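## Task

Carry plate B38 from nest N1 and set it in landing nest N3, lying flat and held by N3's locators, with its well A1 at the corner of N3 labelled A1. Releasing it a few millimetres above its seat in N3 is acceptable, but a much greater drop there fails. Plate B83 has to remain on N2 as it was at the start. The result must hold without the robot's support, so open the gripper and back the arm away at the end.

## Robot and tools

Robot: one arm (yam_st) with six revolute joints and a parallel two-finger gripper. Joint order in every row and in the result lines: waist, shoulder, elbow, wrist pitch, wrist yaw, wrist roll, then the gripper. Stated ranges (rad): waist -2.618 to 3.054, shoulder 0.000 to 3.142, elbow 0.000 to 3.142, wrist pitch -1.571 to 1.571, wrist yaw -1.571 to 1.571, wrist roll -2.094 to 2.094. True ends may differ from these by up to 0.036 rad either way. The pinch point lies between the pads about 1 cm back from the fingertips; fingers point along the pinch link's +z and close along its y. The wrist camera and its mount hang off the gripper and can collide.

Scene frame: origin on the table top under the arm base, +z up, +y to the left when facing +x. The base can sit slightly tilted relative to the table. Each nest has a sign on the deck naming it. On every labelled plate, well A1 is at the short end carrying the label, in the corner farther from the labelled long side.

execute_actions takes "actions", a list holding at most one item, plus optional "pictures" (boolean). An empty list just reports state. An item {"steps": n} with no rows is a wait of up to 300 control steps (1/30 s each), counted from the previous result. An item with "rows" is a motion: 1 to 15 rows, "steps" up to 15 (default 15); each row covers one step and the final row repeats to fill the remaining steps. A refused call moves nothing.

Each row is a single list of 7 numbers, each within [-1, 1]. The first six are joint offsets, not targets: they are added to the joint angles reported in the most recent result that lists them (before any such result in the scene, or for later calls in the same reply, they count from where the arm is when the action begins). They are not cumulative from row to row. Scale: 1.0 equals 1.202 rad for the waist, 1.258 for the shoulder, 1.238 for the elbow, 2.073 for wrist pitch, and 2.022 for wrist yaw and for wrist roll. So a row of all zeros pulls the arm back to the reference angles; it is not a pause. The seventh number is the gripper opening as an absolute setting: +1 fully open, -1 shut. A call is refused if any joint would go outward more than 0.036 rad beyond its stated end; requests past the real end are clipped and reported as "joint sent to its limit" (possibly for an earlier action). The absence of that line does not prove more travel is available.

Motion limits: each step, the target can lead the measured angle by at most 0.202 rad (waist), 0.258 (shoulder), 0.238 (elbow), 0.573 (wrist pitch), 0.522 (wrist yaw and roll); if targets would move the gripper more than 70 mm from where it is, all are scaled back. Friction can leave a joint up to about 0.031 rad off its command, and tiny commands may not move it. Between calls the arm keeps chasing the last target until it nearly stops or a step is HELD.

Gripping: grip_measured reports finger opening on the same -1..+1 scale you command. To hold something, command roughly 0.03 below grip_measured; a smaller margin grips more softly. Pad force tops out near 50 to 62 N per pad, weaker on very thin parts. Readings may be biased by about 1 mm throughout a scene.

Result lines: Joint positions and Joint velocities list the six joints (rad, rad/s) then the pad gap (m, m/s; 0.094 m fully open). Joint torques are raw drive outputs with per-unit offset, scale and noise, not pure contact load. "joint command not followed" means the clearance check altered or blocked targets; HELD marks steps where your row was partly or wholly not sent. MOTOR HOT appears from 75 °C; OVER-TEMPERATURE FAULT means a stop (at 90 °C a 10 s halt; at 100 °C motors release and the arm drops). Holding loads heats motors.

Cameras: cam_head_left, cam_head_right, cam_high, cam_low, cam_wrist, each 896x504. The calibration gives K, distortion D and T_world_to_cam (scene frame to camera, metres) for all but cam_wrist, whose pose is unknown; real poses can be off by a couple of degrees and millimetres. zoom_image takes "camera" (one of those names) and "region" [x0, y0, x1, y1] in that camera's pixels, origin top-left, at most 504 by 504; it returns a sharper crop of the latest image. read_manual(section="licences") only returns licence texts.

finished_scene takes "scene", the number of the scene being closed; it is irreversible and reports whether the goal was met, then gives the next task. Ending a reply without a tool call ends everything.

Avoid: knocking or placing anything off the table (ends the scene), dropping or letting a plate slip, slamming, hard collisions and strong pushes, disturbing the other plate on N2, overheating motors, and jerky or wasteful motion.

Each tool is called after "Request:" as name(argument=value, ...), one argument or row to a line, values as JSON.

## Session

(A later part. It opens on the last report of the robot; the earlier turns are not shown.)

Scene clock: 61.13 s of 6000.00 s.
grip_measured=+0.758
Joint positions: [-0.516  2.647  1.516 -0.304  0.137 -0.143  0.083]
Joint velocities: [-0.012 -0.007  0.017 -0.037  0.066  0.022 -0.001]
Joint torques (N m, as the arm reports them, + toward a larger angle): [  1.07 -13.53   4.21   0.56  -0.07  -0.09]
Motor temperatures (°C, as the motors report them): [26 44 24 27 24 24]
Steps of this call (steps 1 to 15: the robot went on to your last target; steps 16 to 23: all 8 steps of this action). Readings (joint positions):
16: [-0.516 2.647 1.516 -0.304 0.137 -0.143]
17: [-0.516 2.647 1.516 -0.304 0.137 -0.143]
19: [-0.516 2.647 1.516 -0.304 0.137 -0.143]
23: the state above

Request:
execute_actions(
  actions=[
    {"rows":[[0,-0.02,-0.005,-0.004,0,0,0.725],[0,-0.03,-0.01,-0.008,0,0,0.725],[0,-0.045,-0.018,-0.012,0,0,0.725],[0.004,-0.06,-0.026,-0.017,0,0,0.725],[0.004,-0.075,-0.034,-0.022,0,0,0.725],[0.008,-0.09,-0.042,-0.027,0,0,0.725],[0.008,-0.105,-0.05,-0.032,0,0,0.725],[0.01,-0.12,-0.06,-0.036,0,0,0.725]],"steps":14},
  ],
)

Scene clock: 66.27 s of 6000.00 s.
grip_measured=+0.758
Joint positions: [-0.511  2.506  1.461 -0.359  0.137 -0.143  0.083]
Joint velocities: [ 0.002 -0.022  0.017 -0.066 -0.081  0.051  0.001]
Joint torques (N m, as the arm reports them, + toward a larger angle): [  1.55 -13.96   3.25   0.45  -0.06  -0.1 ]
Motor temperatures (°C, as the motors report them): [26 45 24 27 24 24]
Steps of this call (steps 1 to 15: the robot went on to your last target; steps 16 to 90: nothing new was sent; then 1.67 s passed at rest; steps 91 to 104: all 14 steps of this action). Readings (joint positions):
91: [-0.516 2.645 1.516 -0.304 0.138 -0.143]
92: [-0.516 2.644 1.516 -0.305 0.138 -0.143]
94: [-0.516 2.633 1.509 -0.312 0.138 -0.143]
98: [-0.515 2.563 1.472 -0.341 0.137 -0.143]
104: the state above

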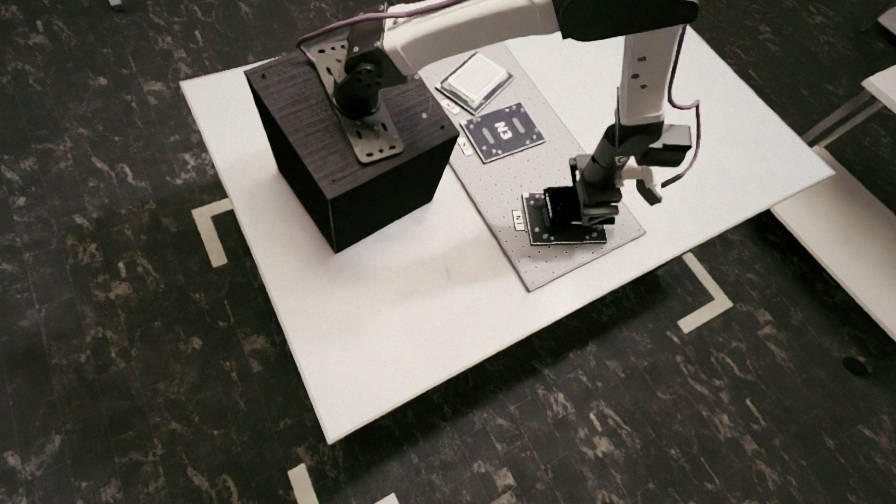

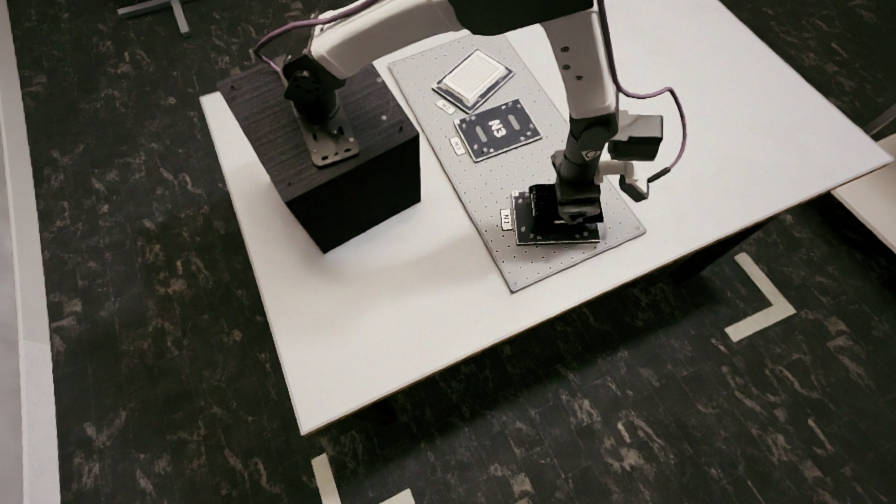

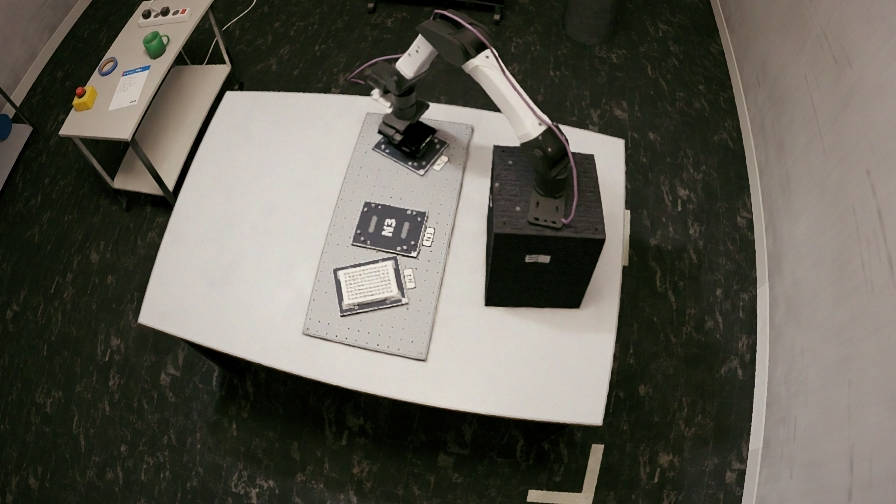

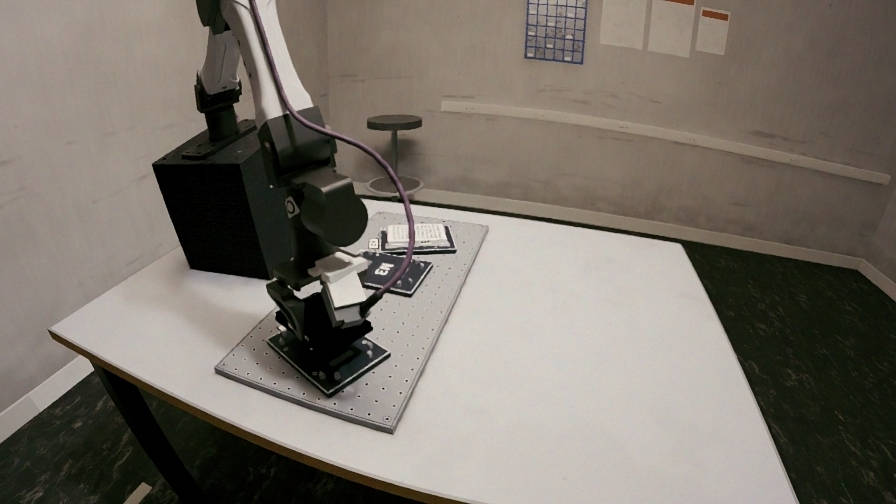

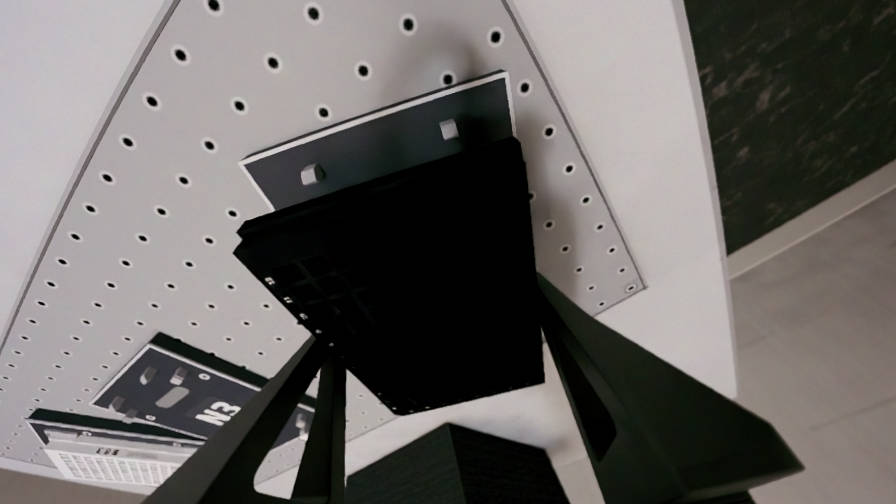

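Request:
execute_actions(
  actions=[
    {"rows":[[0.02,0,-0.01,0.003,0.001,0.006,0.725],[0.06,0,-0.02,0.007,0.003,0.015,0.725],[0.1,0,-0.035,0.013,0.005,0.027,0.725],[0.15,0,-0.052,0.02,0.007,0.04,0.725],[0.2,0,-0.07,0.027,0.01,0.054,0.725],[0.25,0.005,-0.088,0.034,0.012,0.067,0.725],[0.3,0.01,-0.106,0.041,0.015,0.08,0.725],[0.35,0.015,-0.124,0.048,0.017,0.094,0.725],[0.4,0.02,-0.142,0.055,0.02,0.107,0.725],[0.44,0.025,-0.16,0.061,0.022,0.118,0.725],[0.48,0.03,-0.175,0.066,0.024,0.129,0.725],[0.51,0.035,-0.185,0.07,0.026,0.137,0.725],[0.535,0.04,-0.195,0.072,0.028,0.144,0.725]],"steps":15},
  ],
  pictures=false,
)

Request:
execute_actions(
  actions=[
    {"steps":12},
  ],
)

Request:
zoom_image(
  camera="cam_head_left",
  region=[420, 40, 660, 230],
)

Request:
zoom_image(
  camera="cam_high",
  region=[310, 130, 470, 290],
)

Request:
zoom_image(
  camera="cam_low",
  region=[280, 150, 480, 330],
)

Scene clock: 69.13 s of 6000.00 s.
grip_measured=+0.758
Joint positions: [ 0.141  2.524  1.257 -0.227  0.169  0.074  0.083]
Joint velocities: [ 1.038  0.256 -0.354  0.051 -0.051  0.403  0.001]
Joint torques (N m, as the arm reports them, + toward a larger angle): [ -4.2  -10.98   2.86   0.71   0.38   0.12]
Motor temperatures (°C, as the motors report them): [26 46 24 27 24 24]
Steps of this call (steps 1 to 30: the robot went on to your last target; steps 31 to 71: nothing new was sent; steps 72 to 86: all 15 steps of this action). Readings (joint positions):
72: [-0.509 2.506 1.461 -0.372 0.138 -0.142]
73: [-0.502 2.506 1.460 -0.368 0.140 -0.138]
75: [-0.458 2.506 1.446 -0.348 0.152 -0.117]
79: [-0.260 2.506 1.386 -0.303 0.162 -0.058]
86: the state above

Scene clock: 69.53 s of 6000.00 s.
grip_measured=+0.758
Joint positions: [ 0.129  2.55   1.228 -0.22   0.185  0.134  0.083]
Joint velocities: [-0.007  0.007 -0.007  0.051  0.022 -0.007 -0.001]
Joint torques (N m, as the arm reports them, + toward a larger angle): [  1.29 -11.54   3.05   0.62   0.12   0.  ]
Motor temperatures (°C, as the motors report them): [26 45 24 27 24 24]
Steps of this call (steps 1 to 12: the robot went on to your last target). Readings (joint positions):
1: [0.168 2.532 1.247 -0.226 0.168 0.085]
2: [0.178 2.539 1.239 -0.226 0.167 0.094]
4: [0.169 2.549 1.229 -0.226 0.169 0.109]
8: [0.132 2.550 1.228 -0.222 0.182 0.127]
12: the state above

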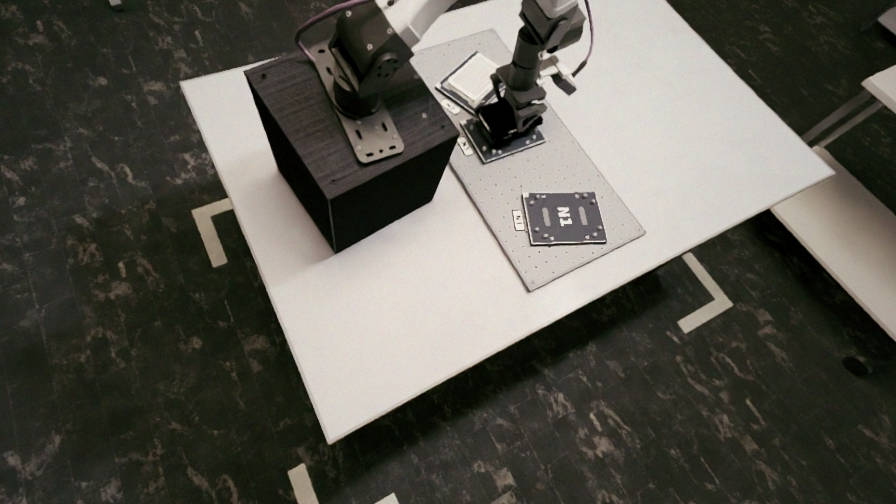

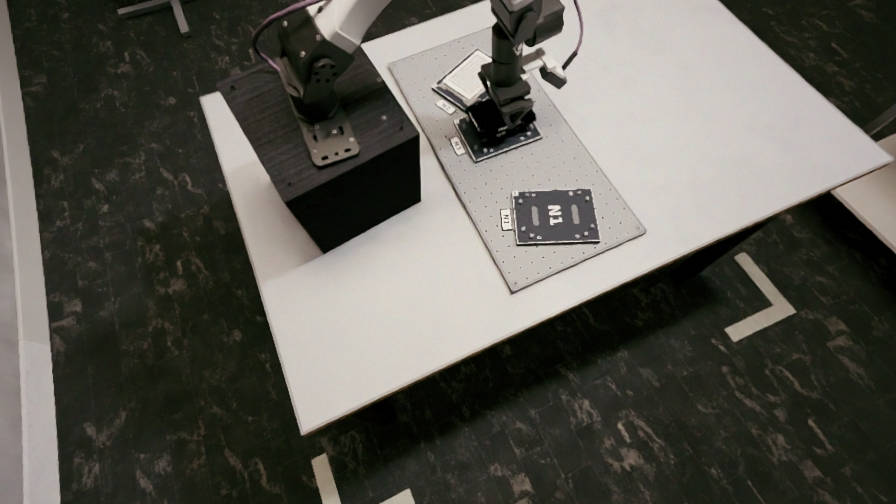

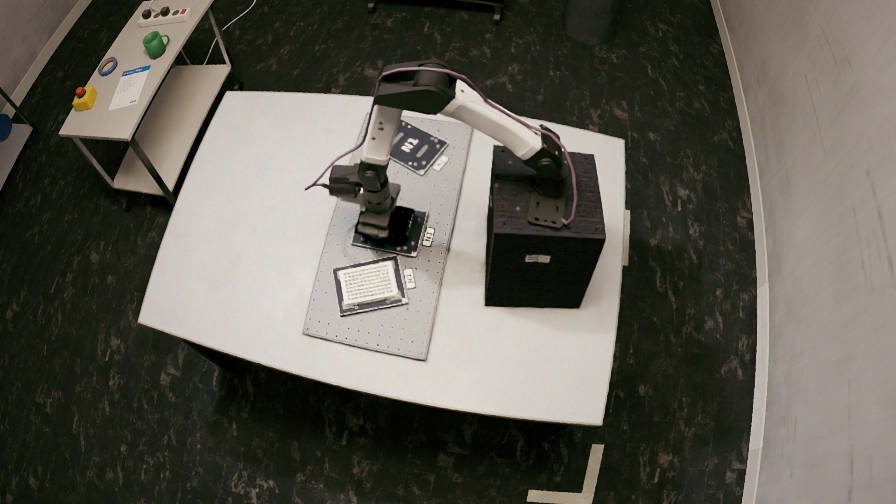

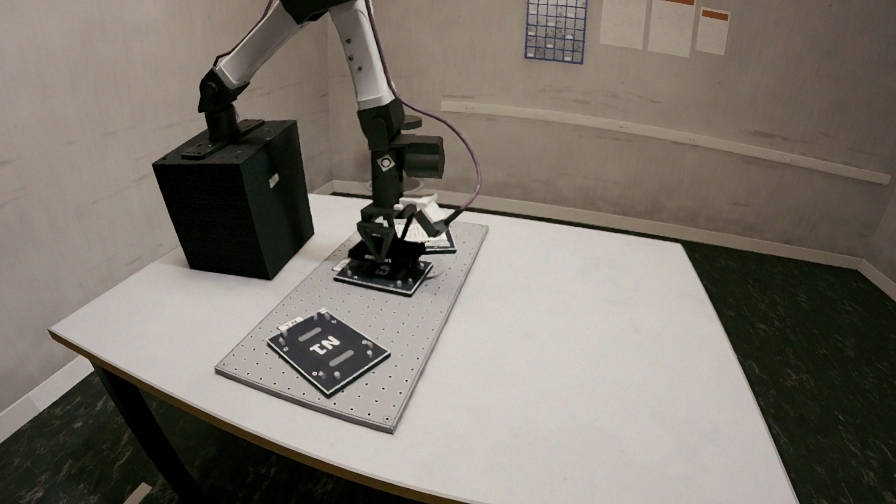

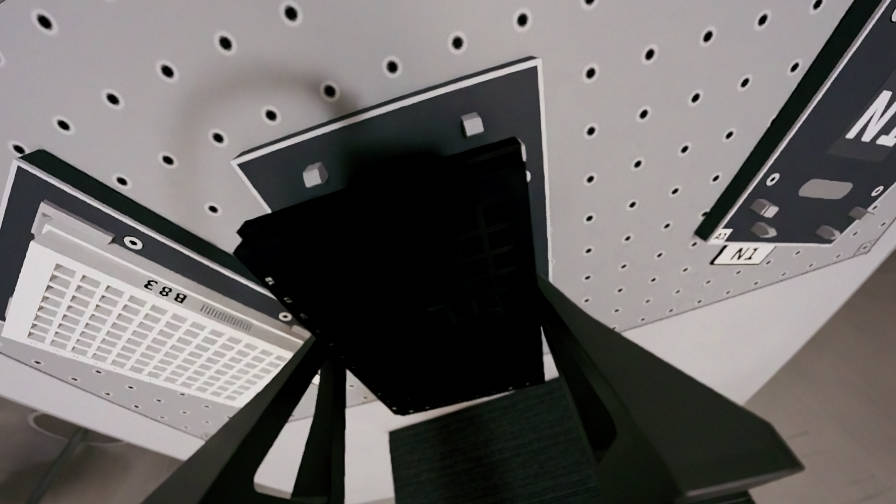

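Region (420, 40, 660, 230) of cam_head_left's 896x504 image, scaled by 2.100, with more detail than that image has; it fills the top 399 rows of this view, and the rest is white.

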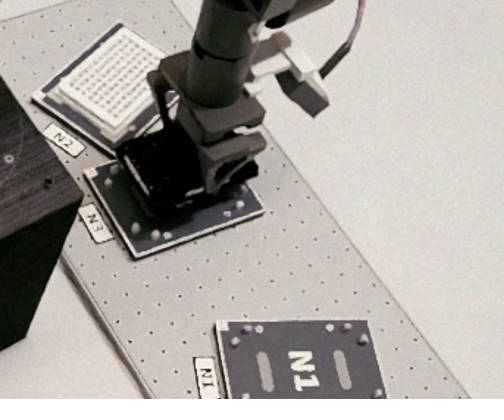

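Region (310, 130, 470, 290) of cam_high's 896x504 image, scaled by 3.150, with more detail than that image has.

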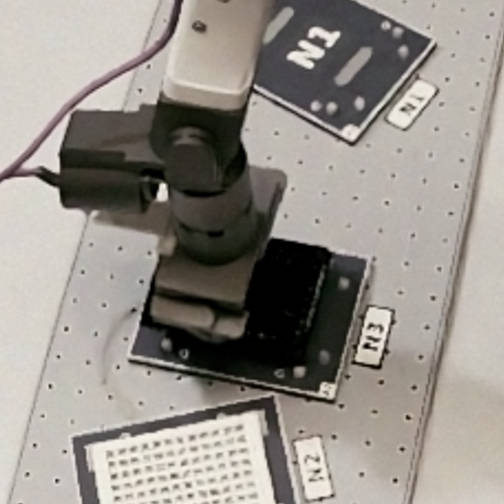

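Region (280, 150, 480, 330) of cam_low's 896x504 image, scaled by 2.520, with more detail than that image has; it fills the top 454 rows of this view, and the rest is white.

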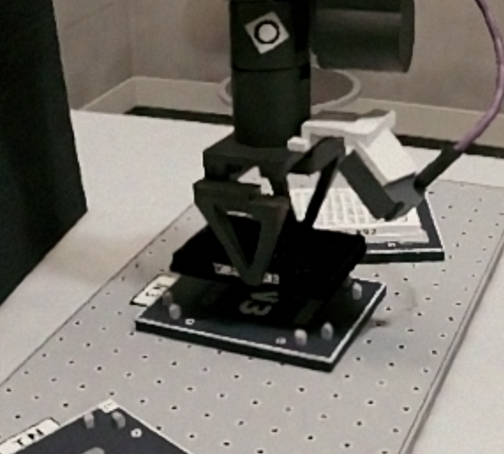

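Request:
execute_actions(
  actions=[
    {"rows":[[-0.004,0.015,0.008,0.005,0.002,0.004,0.725],[-0.008,0.03,0.016,0.01,0.002,0.006,0.725],[-0.012,0.04,0.022,0.015,0.002,0.006,0.725],[-0.016,0.05,0.028,0.02,0.002,0.006,0.725],[-0.02,0.06,0.034,0.024,0.002,0.006,0.725],[-0.022,0.07,0.038,0.027,0.002,0.006,0.725]],"steps":15},
  ],
)

Request:
zoom_image(
  camera="cam_low",
  region=[300, 190, 460, 320],
)

Request:
zoom_image(
  camera="cam_high",
  region=[330, 170, 450, 280],
)

Scene clock: 72.53 s of 6000.00 s.
grip_measured=+0.758
Joint positions: [ 0.106  2.626  1.256 -0.174  0.186  0.139  0.083]
Joint velocities: [ 0.007 -0.002 -0.002 -0.022  0.066 -0.051  0.   ]
Joint torques (N m, as the arm reports them, + toward a larger angle): [  1.01 -11.31   4.78   0.59  -0.03  -0.02]
Motor temperatures (°C, as the motors report them): [26 45 24 27 24 24]
Steps of this call (steps 1 to 30: the robot went on to your last target; steps 31 to 75: nothing new was sent; steps 76 to 90: all 15 steps of this action). Readings (joint positions):
76: [0.129 2.550 1.228 -0.219 0.186 0.139]
77: [0.129 2.552 1.228 -0.217 0.186 0.139]
79: [0.126 2.565 1.235 -0.209 0.186 0.139]
83: [0.111 2.613 1.256 -0.183 0.186 0.139]
90: the state above

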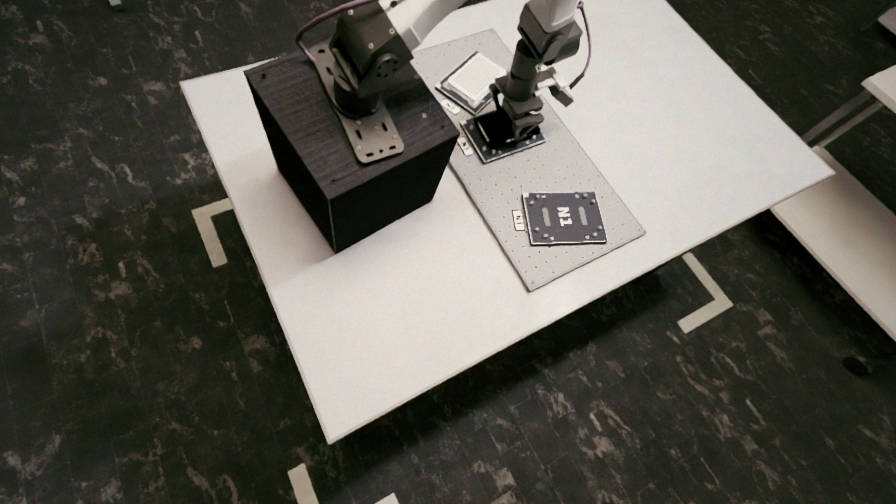

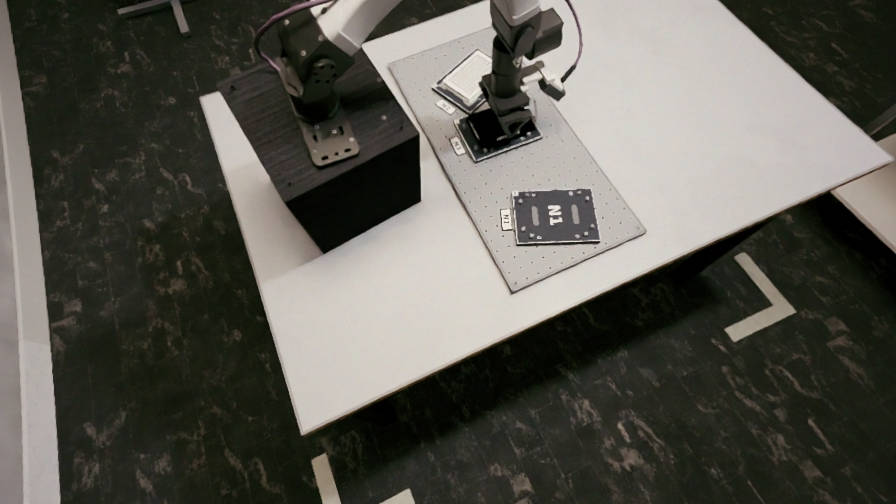

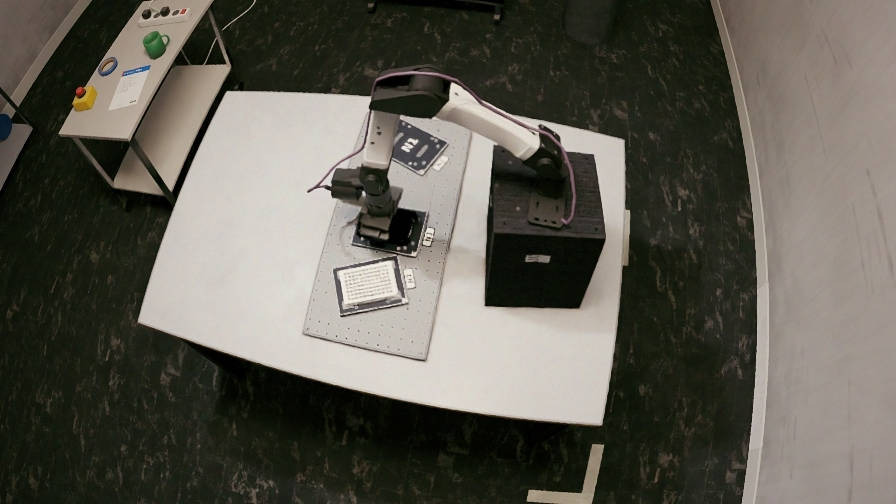

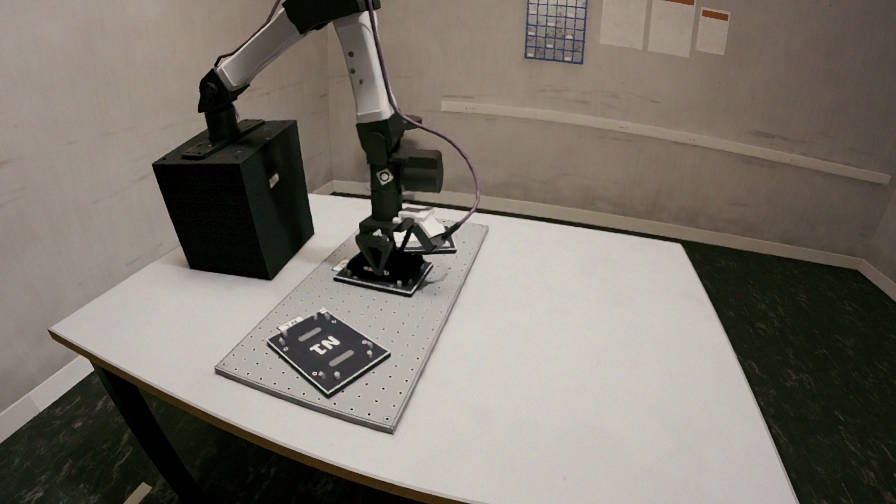

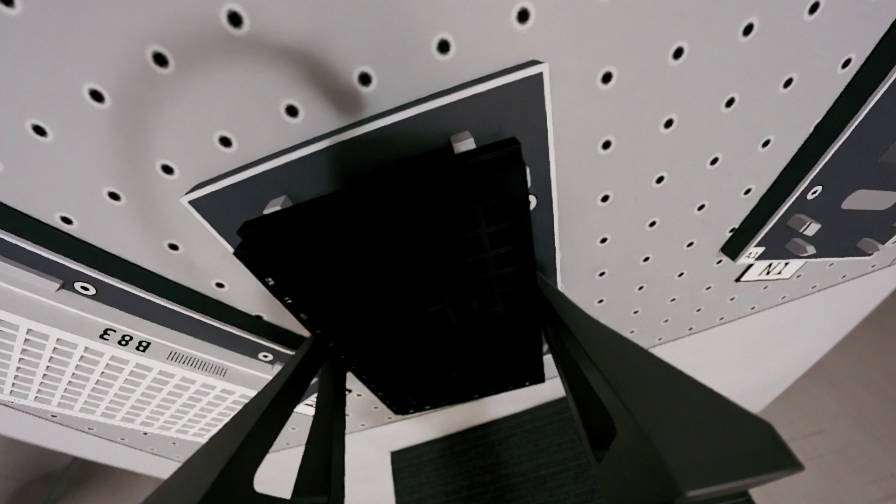

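Region (300, 190, 460, 320) of cam_low's 896x504 image, scaled by 3.150, with more detail than that image has; it fills the top 410 rows of this view, and the rest is white.

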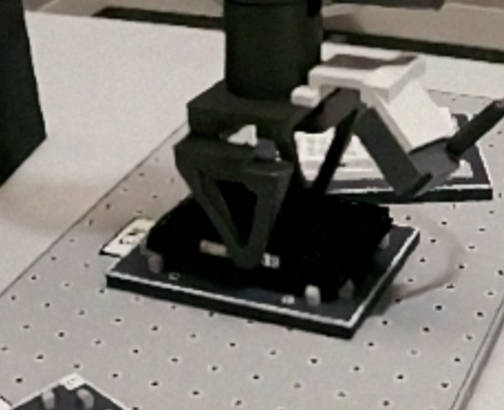

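Region (330, 170, 450, 280) of cam_high's 896x504 image, scaled by 4.200, with more detail than that image has; it fills the top 462 rows of this view, and the rest is white.

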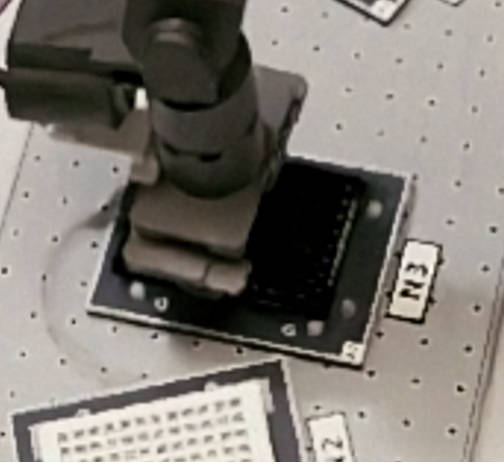

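Request:
execute_actions(
  actions=[
    {"rows":[[0,0,-0.012,0.002,0,-0.004,0.725],[0,0,-0.022,0.004,0,-0.008,0.725],[0,0,-0.03,0.006,0,-0.012,0.725],[0,0,-0.034,0.008,0,-0.014,0.725]],"steps":12},
  ],
)

Scene clock: 75.30 s of 6000.00 s.
grip_measured=+0.758
Joint positions: [ 0.106  2.626  1.238 -0.146  0.186  0.126  0.083]
Joint velocities: [-0.002  0.027  0.002 -0.007 -0.081 -0.037 -0.001]
Joint torques (N m, as the arm reports them, + toward a larger angle): [  1.23 -12.     1.45   0.39  -0.02  -0.2 ]
Motor temperatures (°C, as the motors report them): [26 45 24 27 24 24]
Steps of this call (steps 1 to 15: the robot went on to your last target; steps 16 to 71: nothing new was sent; steps 72 to 83: all 12 steps of this action). Readings (joint positions):
72: [0.106 2.626 1.256 -0.173 0.186 0.139]
73: [0.106 2.626 1.255 -0.172 0.186 0.137]
75: [0.106 2.626 1.246 -0.163 0.186 0.133]
79: [0.106 2.626 1.239 -0.150 0.186 0.128]
83: the state above

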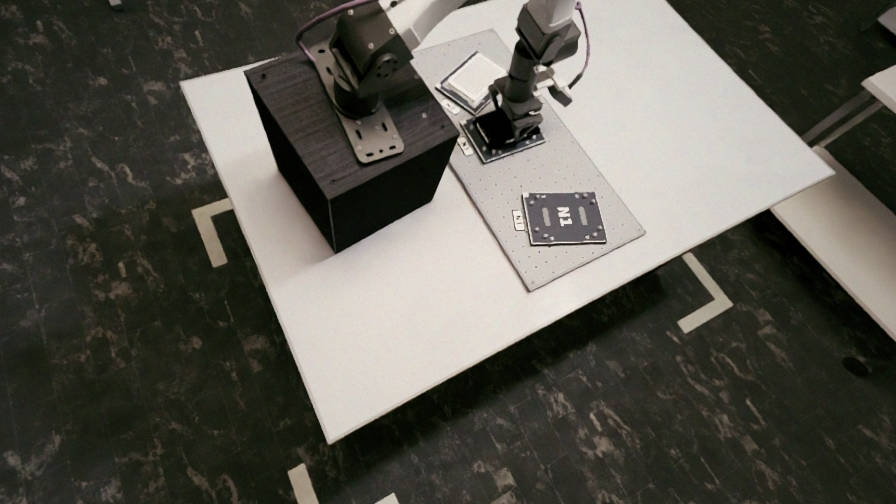

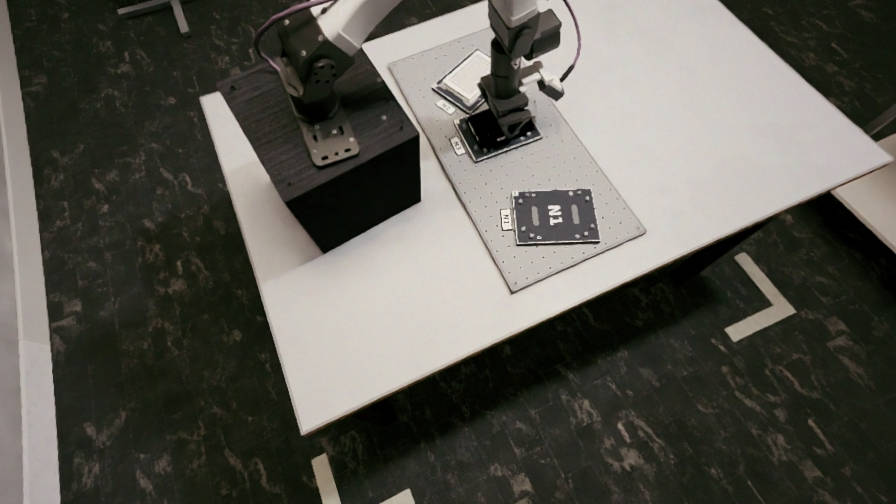

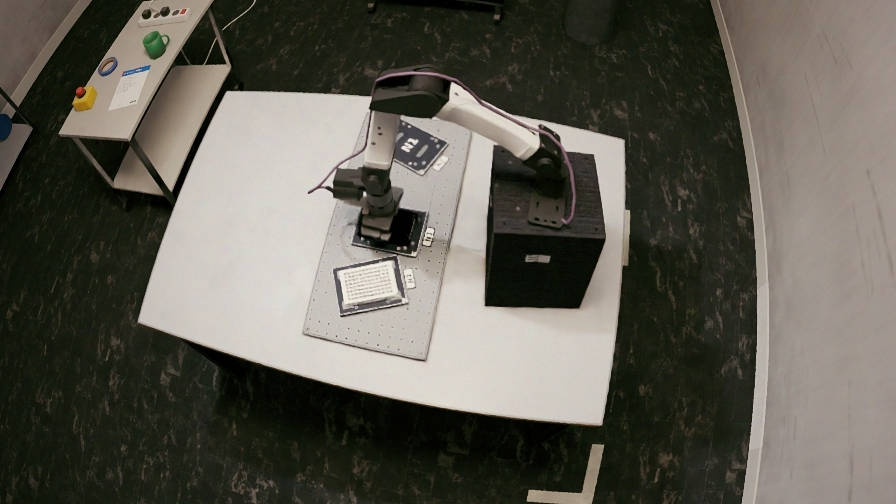

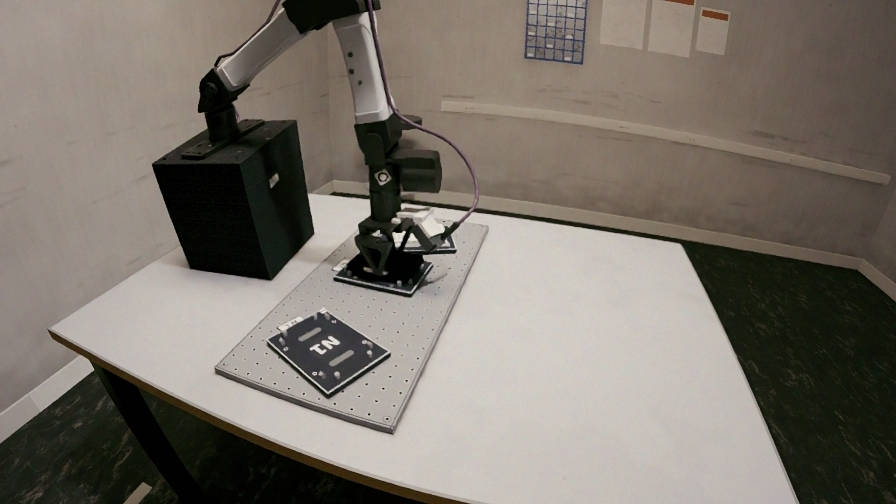

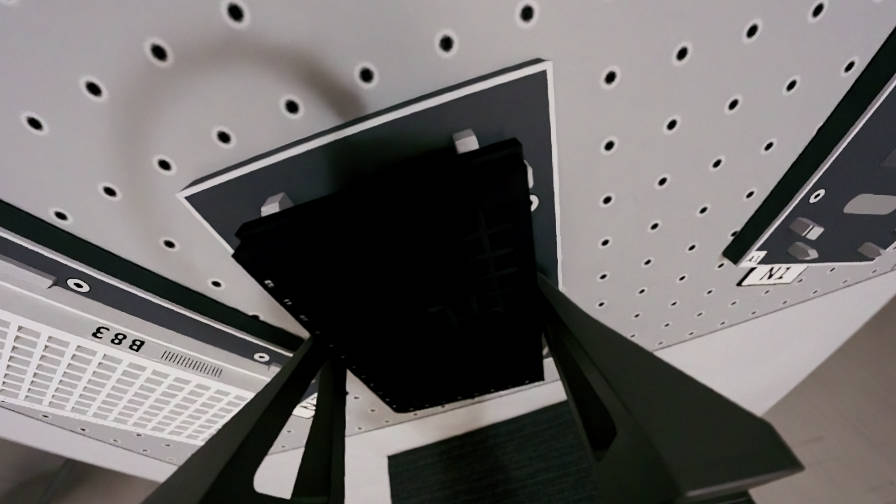

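Request:
execute_actions(
  actions=[
    {"rows":[[0,0.01,0,0.003,0,-0.002,0.725],[0,0.018,0,0.006,0,-0.004,0.725],[0,0.025,0,0.009,0,-0.006,0.725],[0,0.03,0,0.011,0,-0.006,0.725]],"steps":12},
  ],
)

Request:
zoom_image(
  camera="cam_low",
  region=[300, 190, 460, 320],
)

Scene clock: 77.97 s of 6000.00 s.
grip_measured=+0.758
Joint positions: [ 0.106  2.633  1.238 -0.129  0.187  0.124  0.083]
Joint velocities: [ 0.007  0.007 -0.002 -0.007 -0.007 -0.066  0.   ]
Joint torques (N m, as the arm reports them, + toward a larger angle): [ 1.2  -9.65  3.24  0.61 -0.03 -0.21]
Motor temperatures (°C, as the motors report them): [26 45 24 27 24 24]
Steps of this call (steps 1 to 15: the robot went on to your last target; steps 16 to 68: nothing new was sent; steps 69 to 80: all 12 steps of this action). Readings (joint positions):
69: [0.106 2.626 1.238 -0.144 0.186 0.124]
70: [0.106 2.626 1.238 -0.142 0.186 0.124]
72: [0.106 2.627 1.238 -0.138 0.186 0.124]
76: [0.106 2.633 1.238 -0.129 0.187 0.124]
80: the state above

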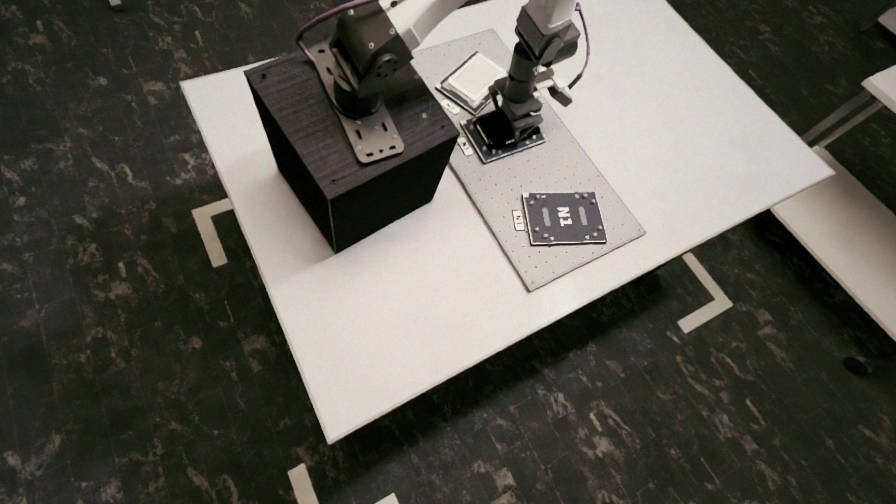

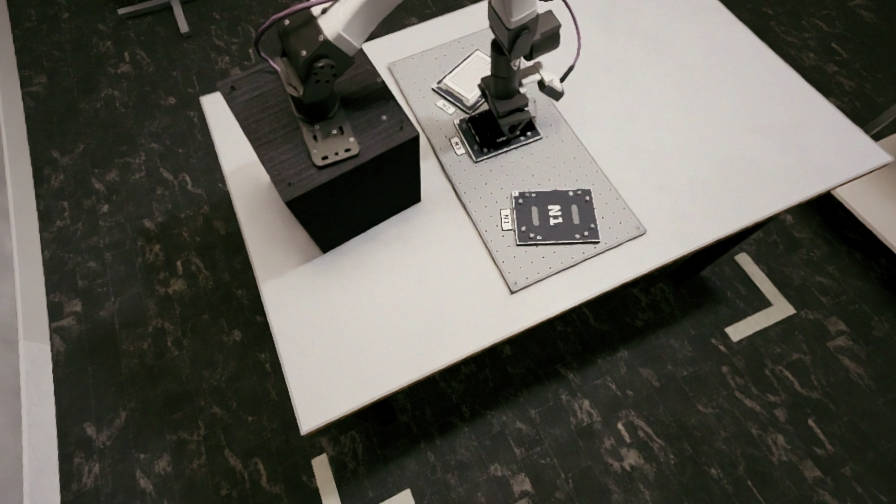

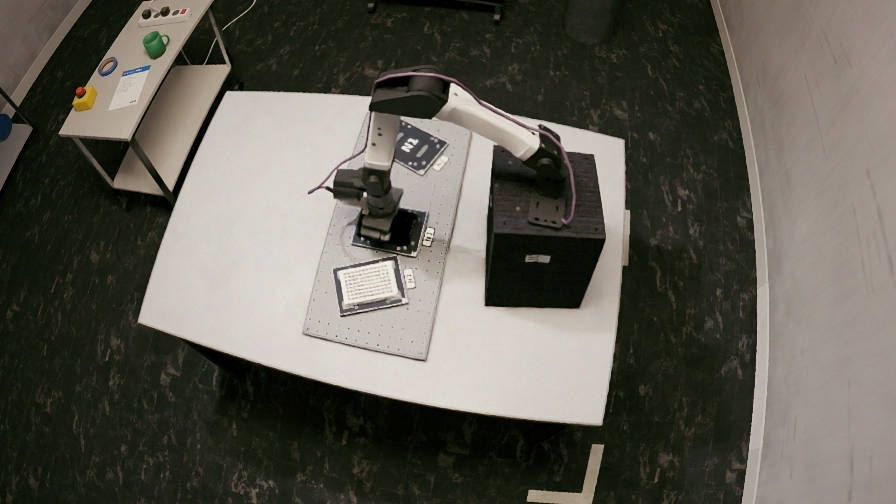

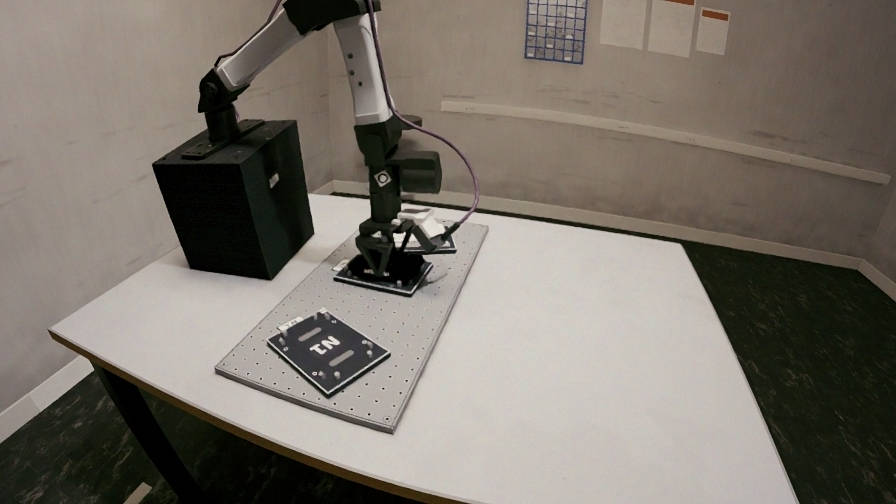

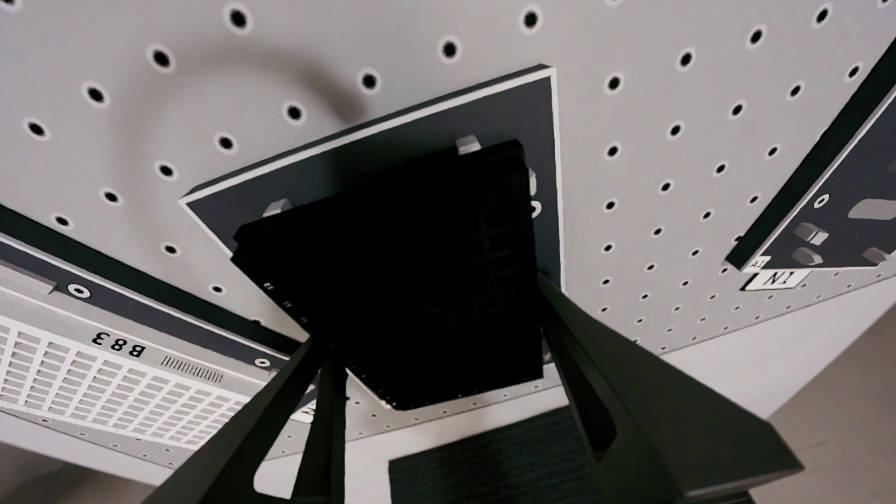

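Region (300, 190, 460, 320) of cam_low's 896x504 image, scaled by 3.150, with more detail than that image has; it fills the top 410 rows of this view, and the rest is white.

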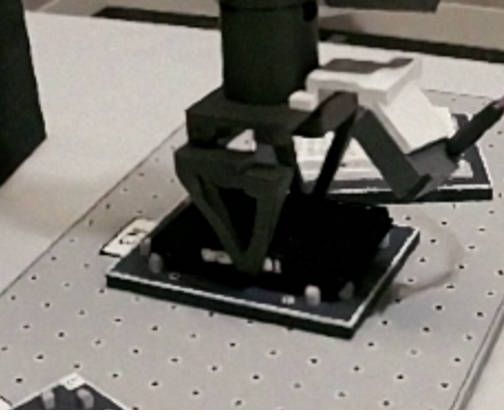

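Request:
execute_actions(
  actions=[
    {"rows":[[0,-0.012,-0.006,-0.002,0,0,0.725],[0,-0.022,-0.012,-0.004,0,0,0.725],[0,-0.028,-0.018,-0.006,0,0,0.725],[0,-0.028,-0.022,-0.008,0,0,0.725]],"steps":12},
  ],
)

Scene clock: 80.37 s of 6000.00 s.
grip_measured=+0.758
Joint positions: [ 0.106  2.621  1.229 -0.135  0.187  0.124  0.083]
Joint velocities: [-0.007  0.002 -0.007 -0.051  0.022 -0.007 -0.001]
Joint torques (N m, as the arm reports them, + toward a larger angle): [  1.29 -13.75   1.8    0.41  -0.02  -0.1 ]
Motor temperatures (°C, as the motors report them): [26 45 24 27 24 24]
Steps of this call (steps 1 to 15: the robot went on to your last target; steps 16 to 60: nothing new was sent; steps 61 to 72: all 12 steps of this action). Readings (joint positions):
61: [0.106 2.633 1.238 -0.129 0.187 0.124]
62: [0.106 2.633 1.238 -0.129 0.187 0.124]
64: [0.106 2.628 1.235 -0.131 0.187 0.124]
68: [0.106 2.621 1.230 -0.134 0.187 0.124]
72: the state above

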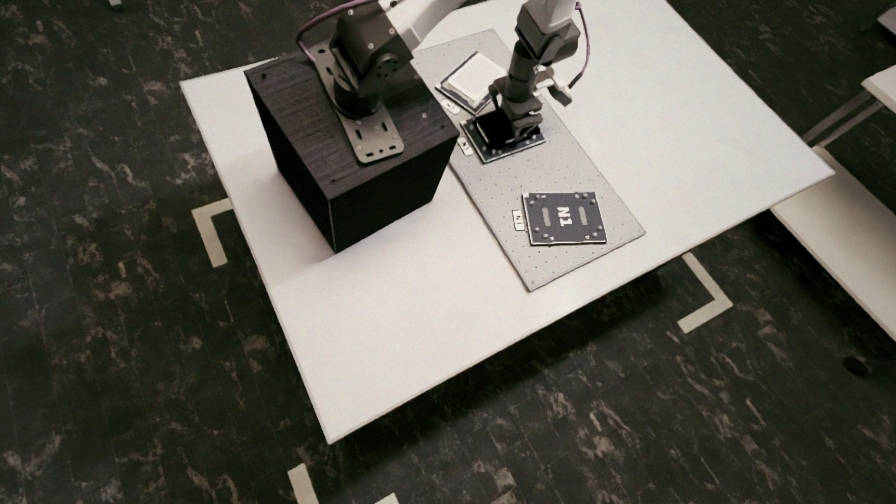

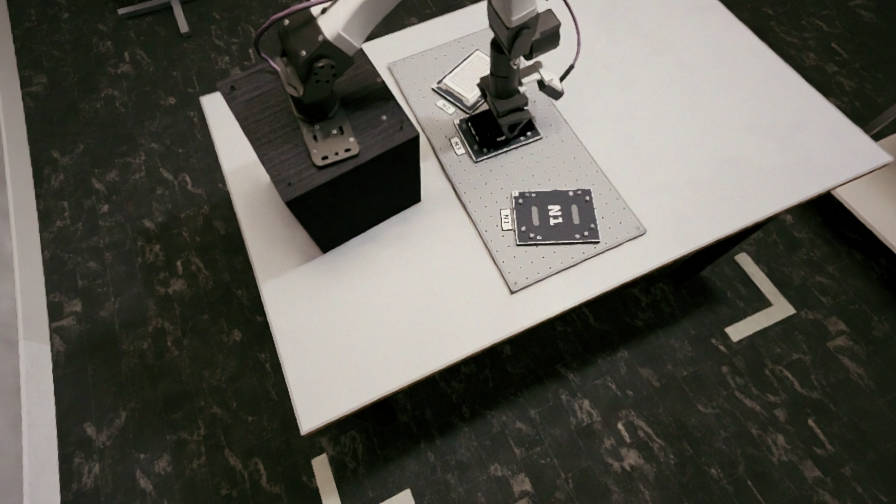

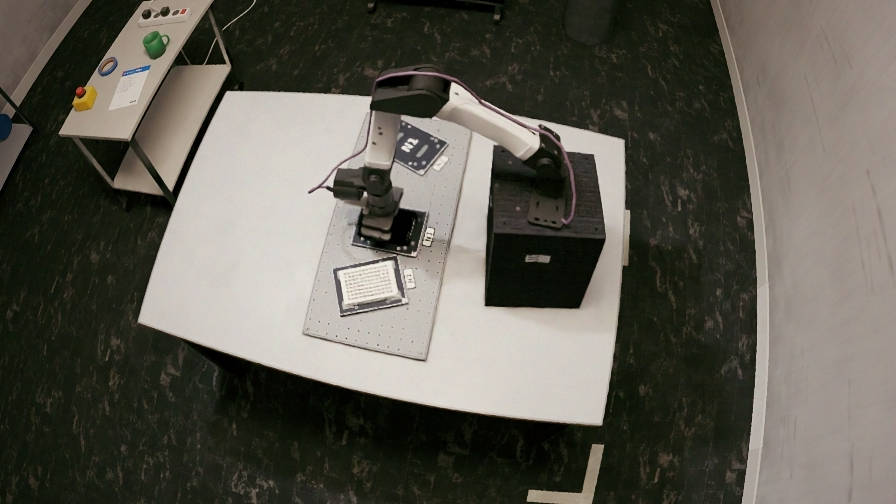

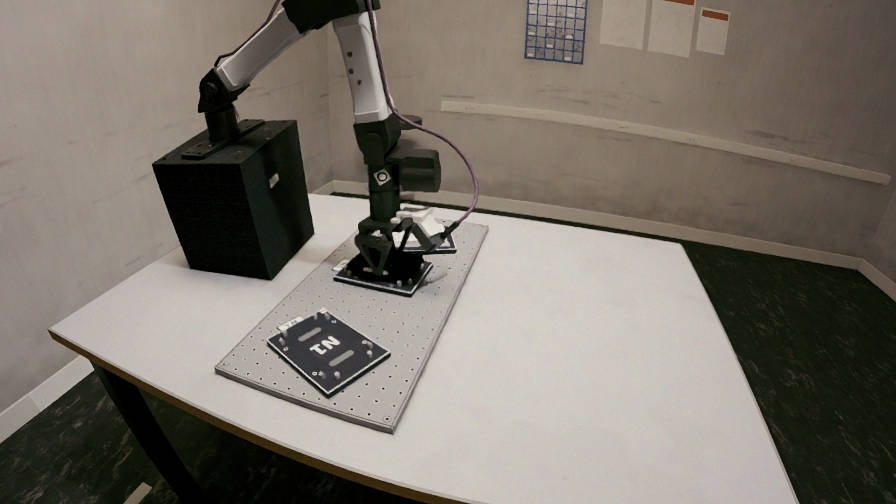

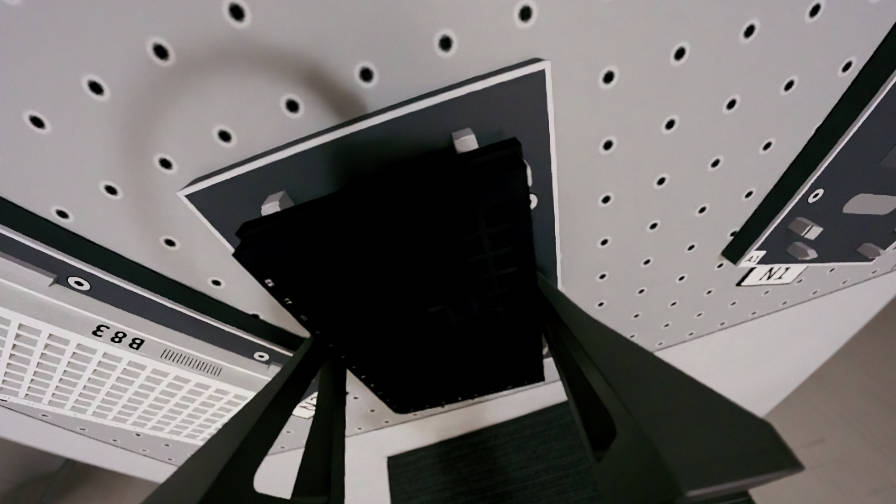

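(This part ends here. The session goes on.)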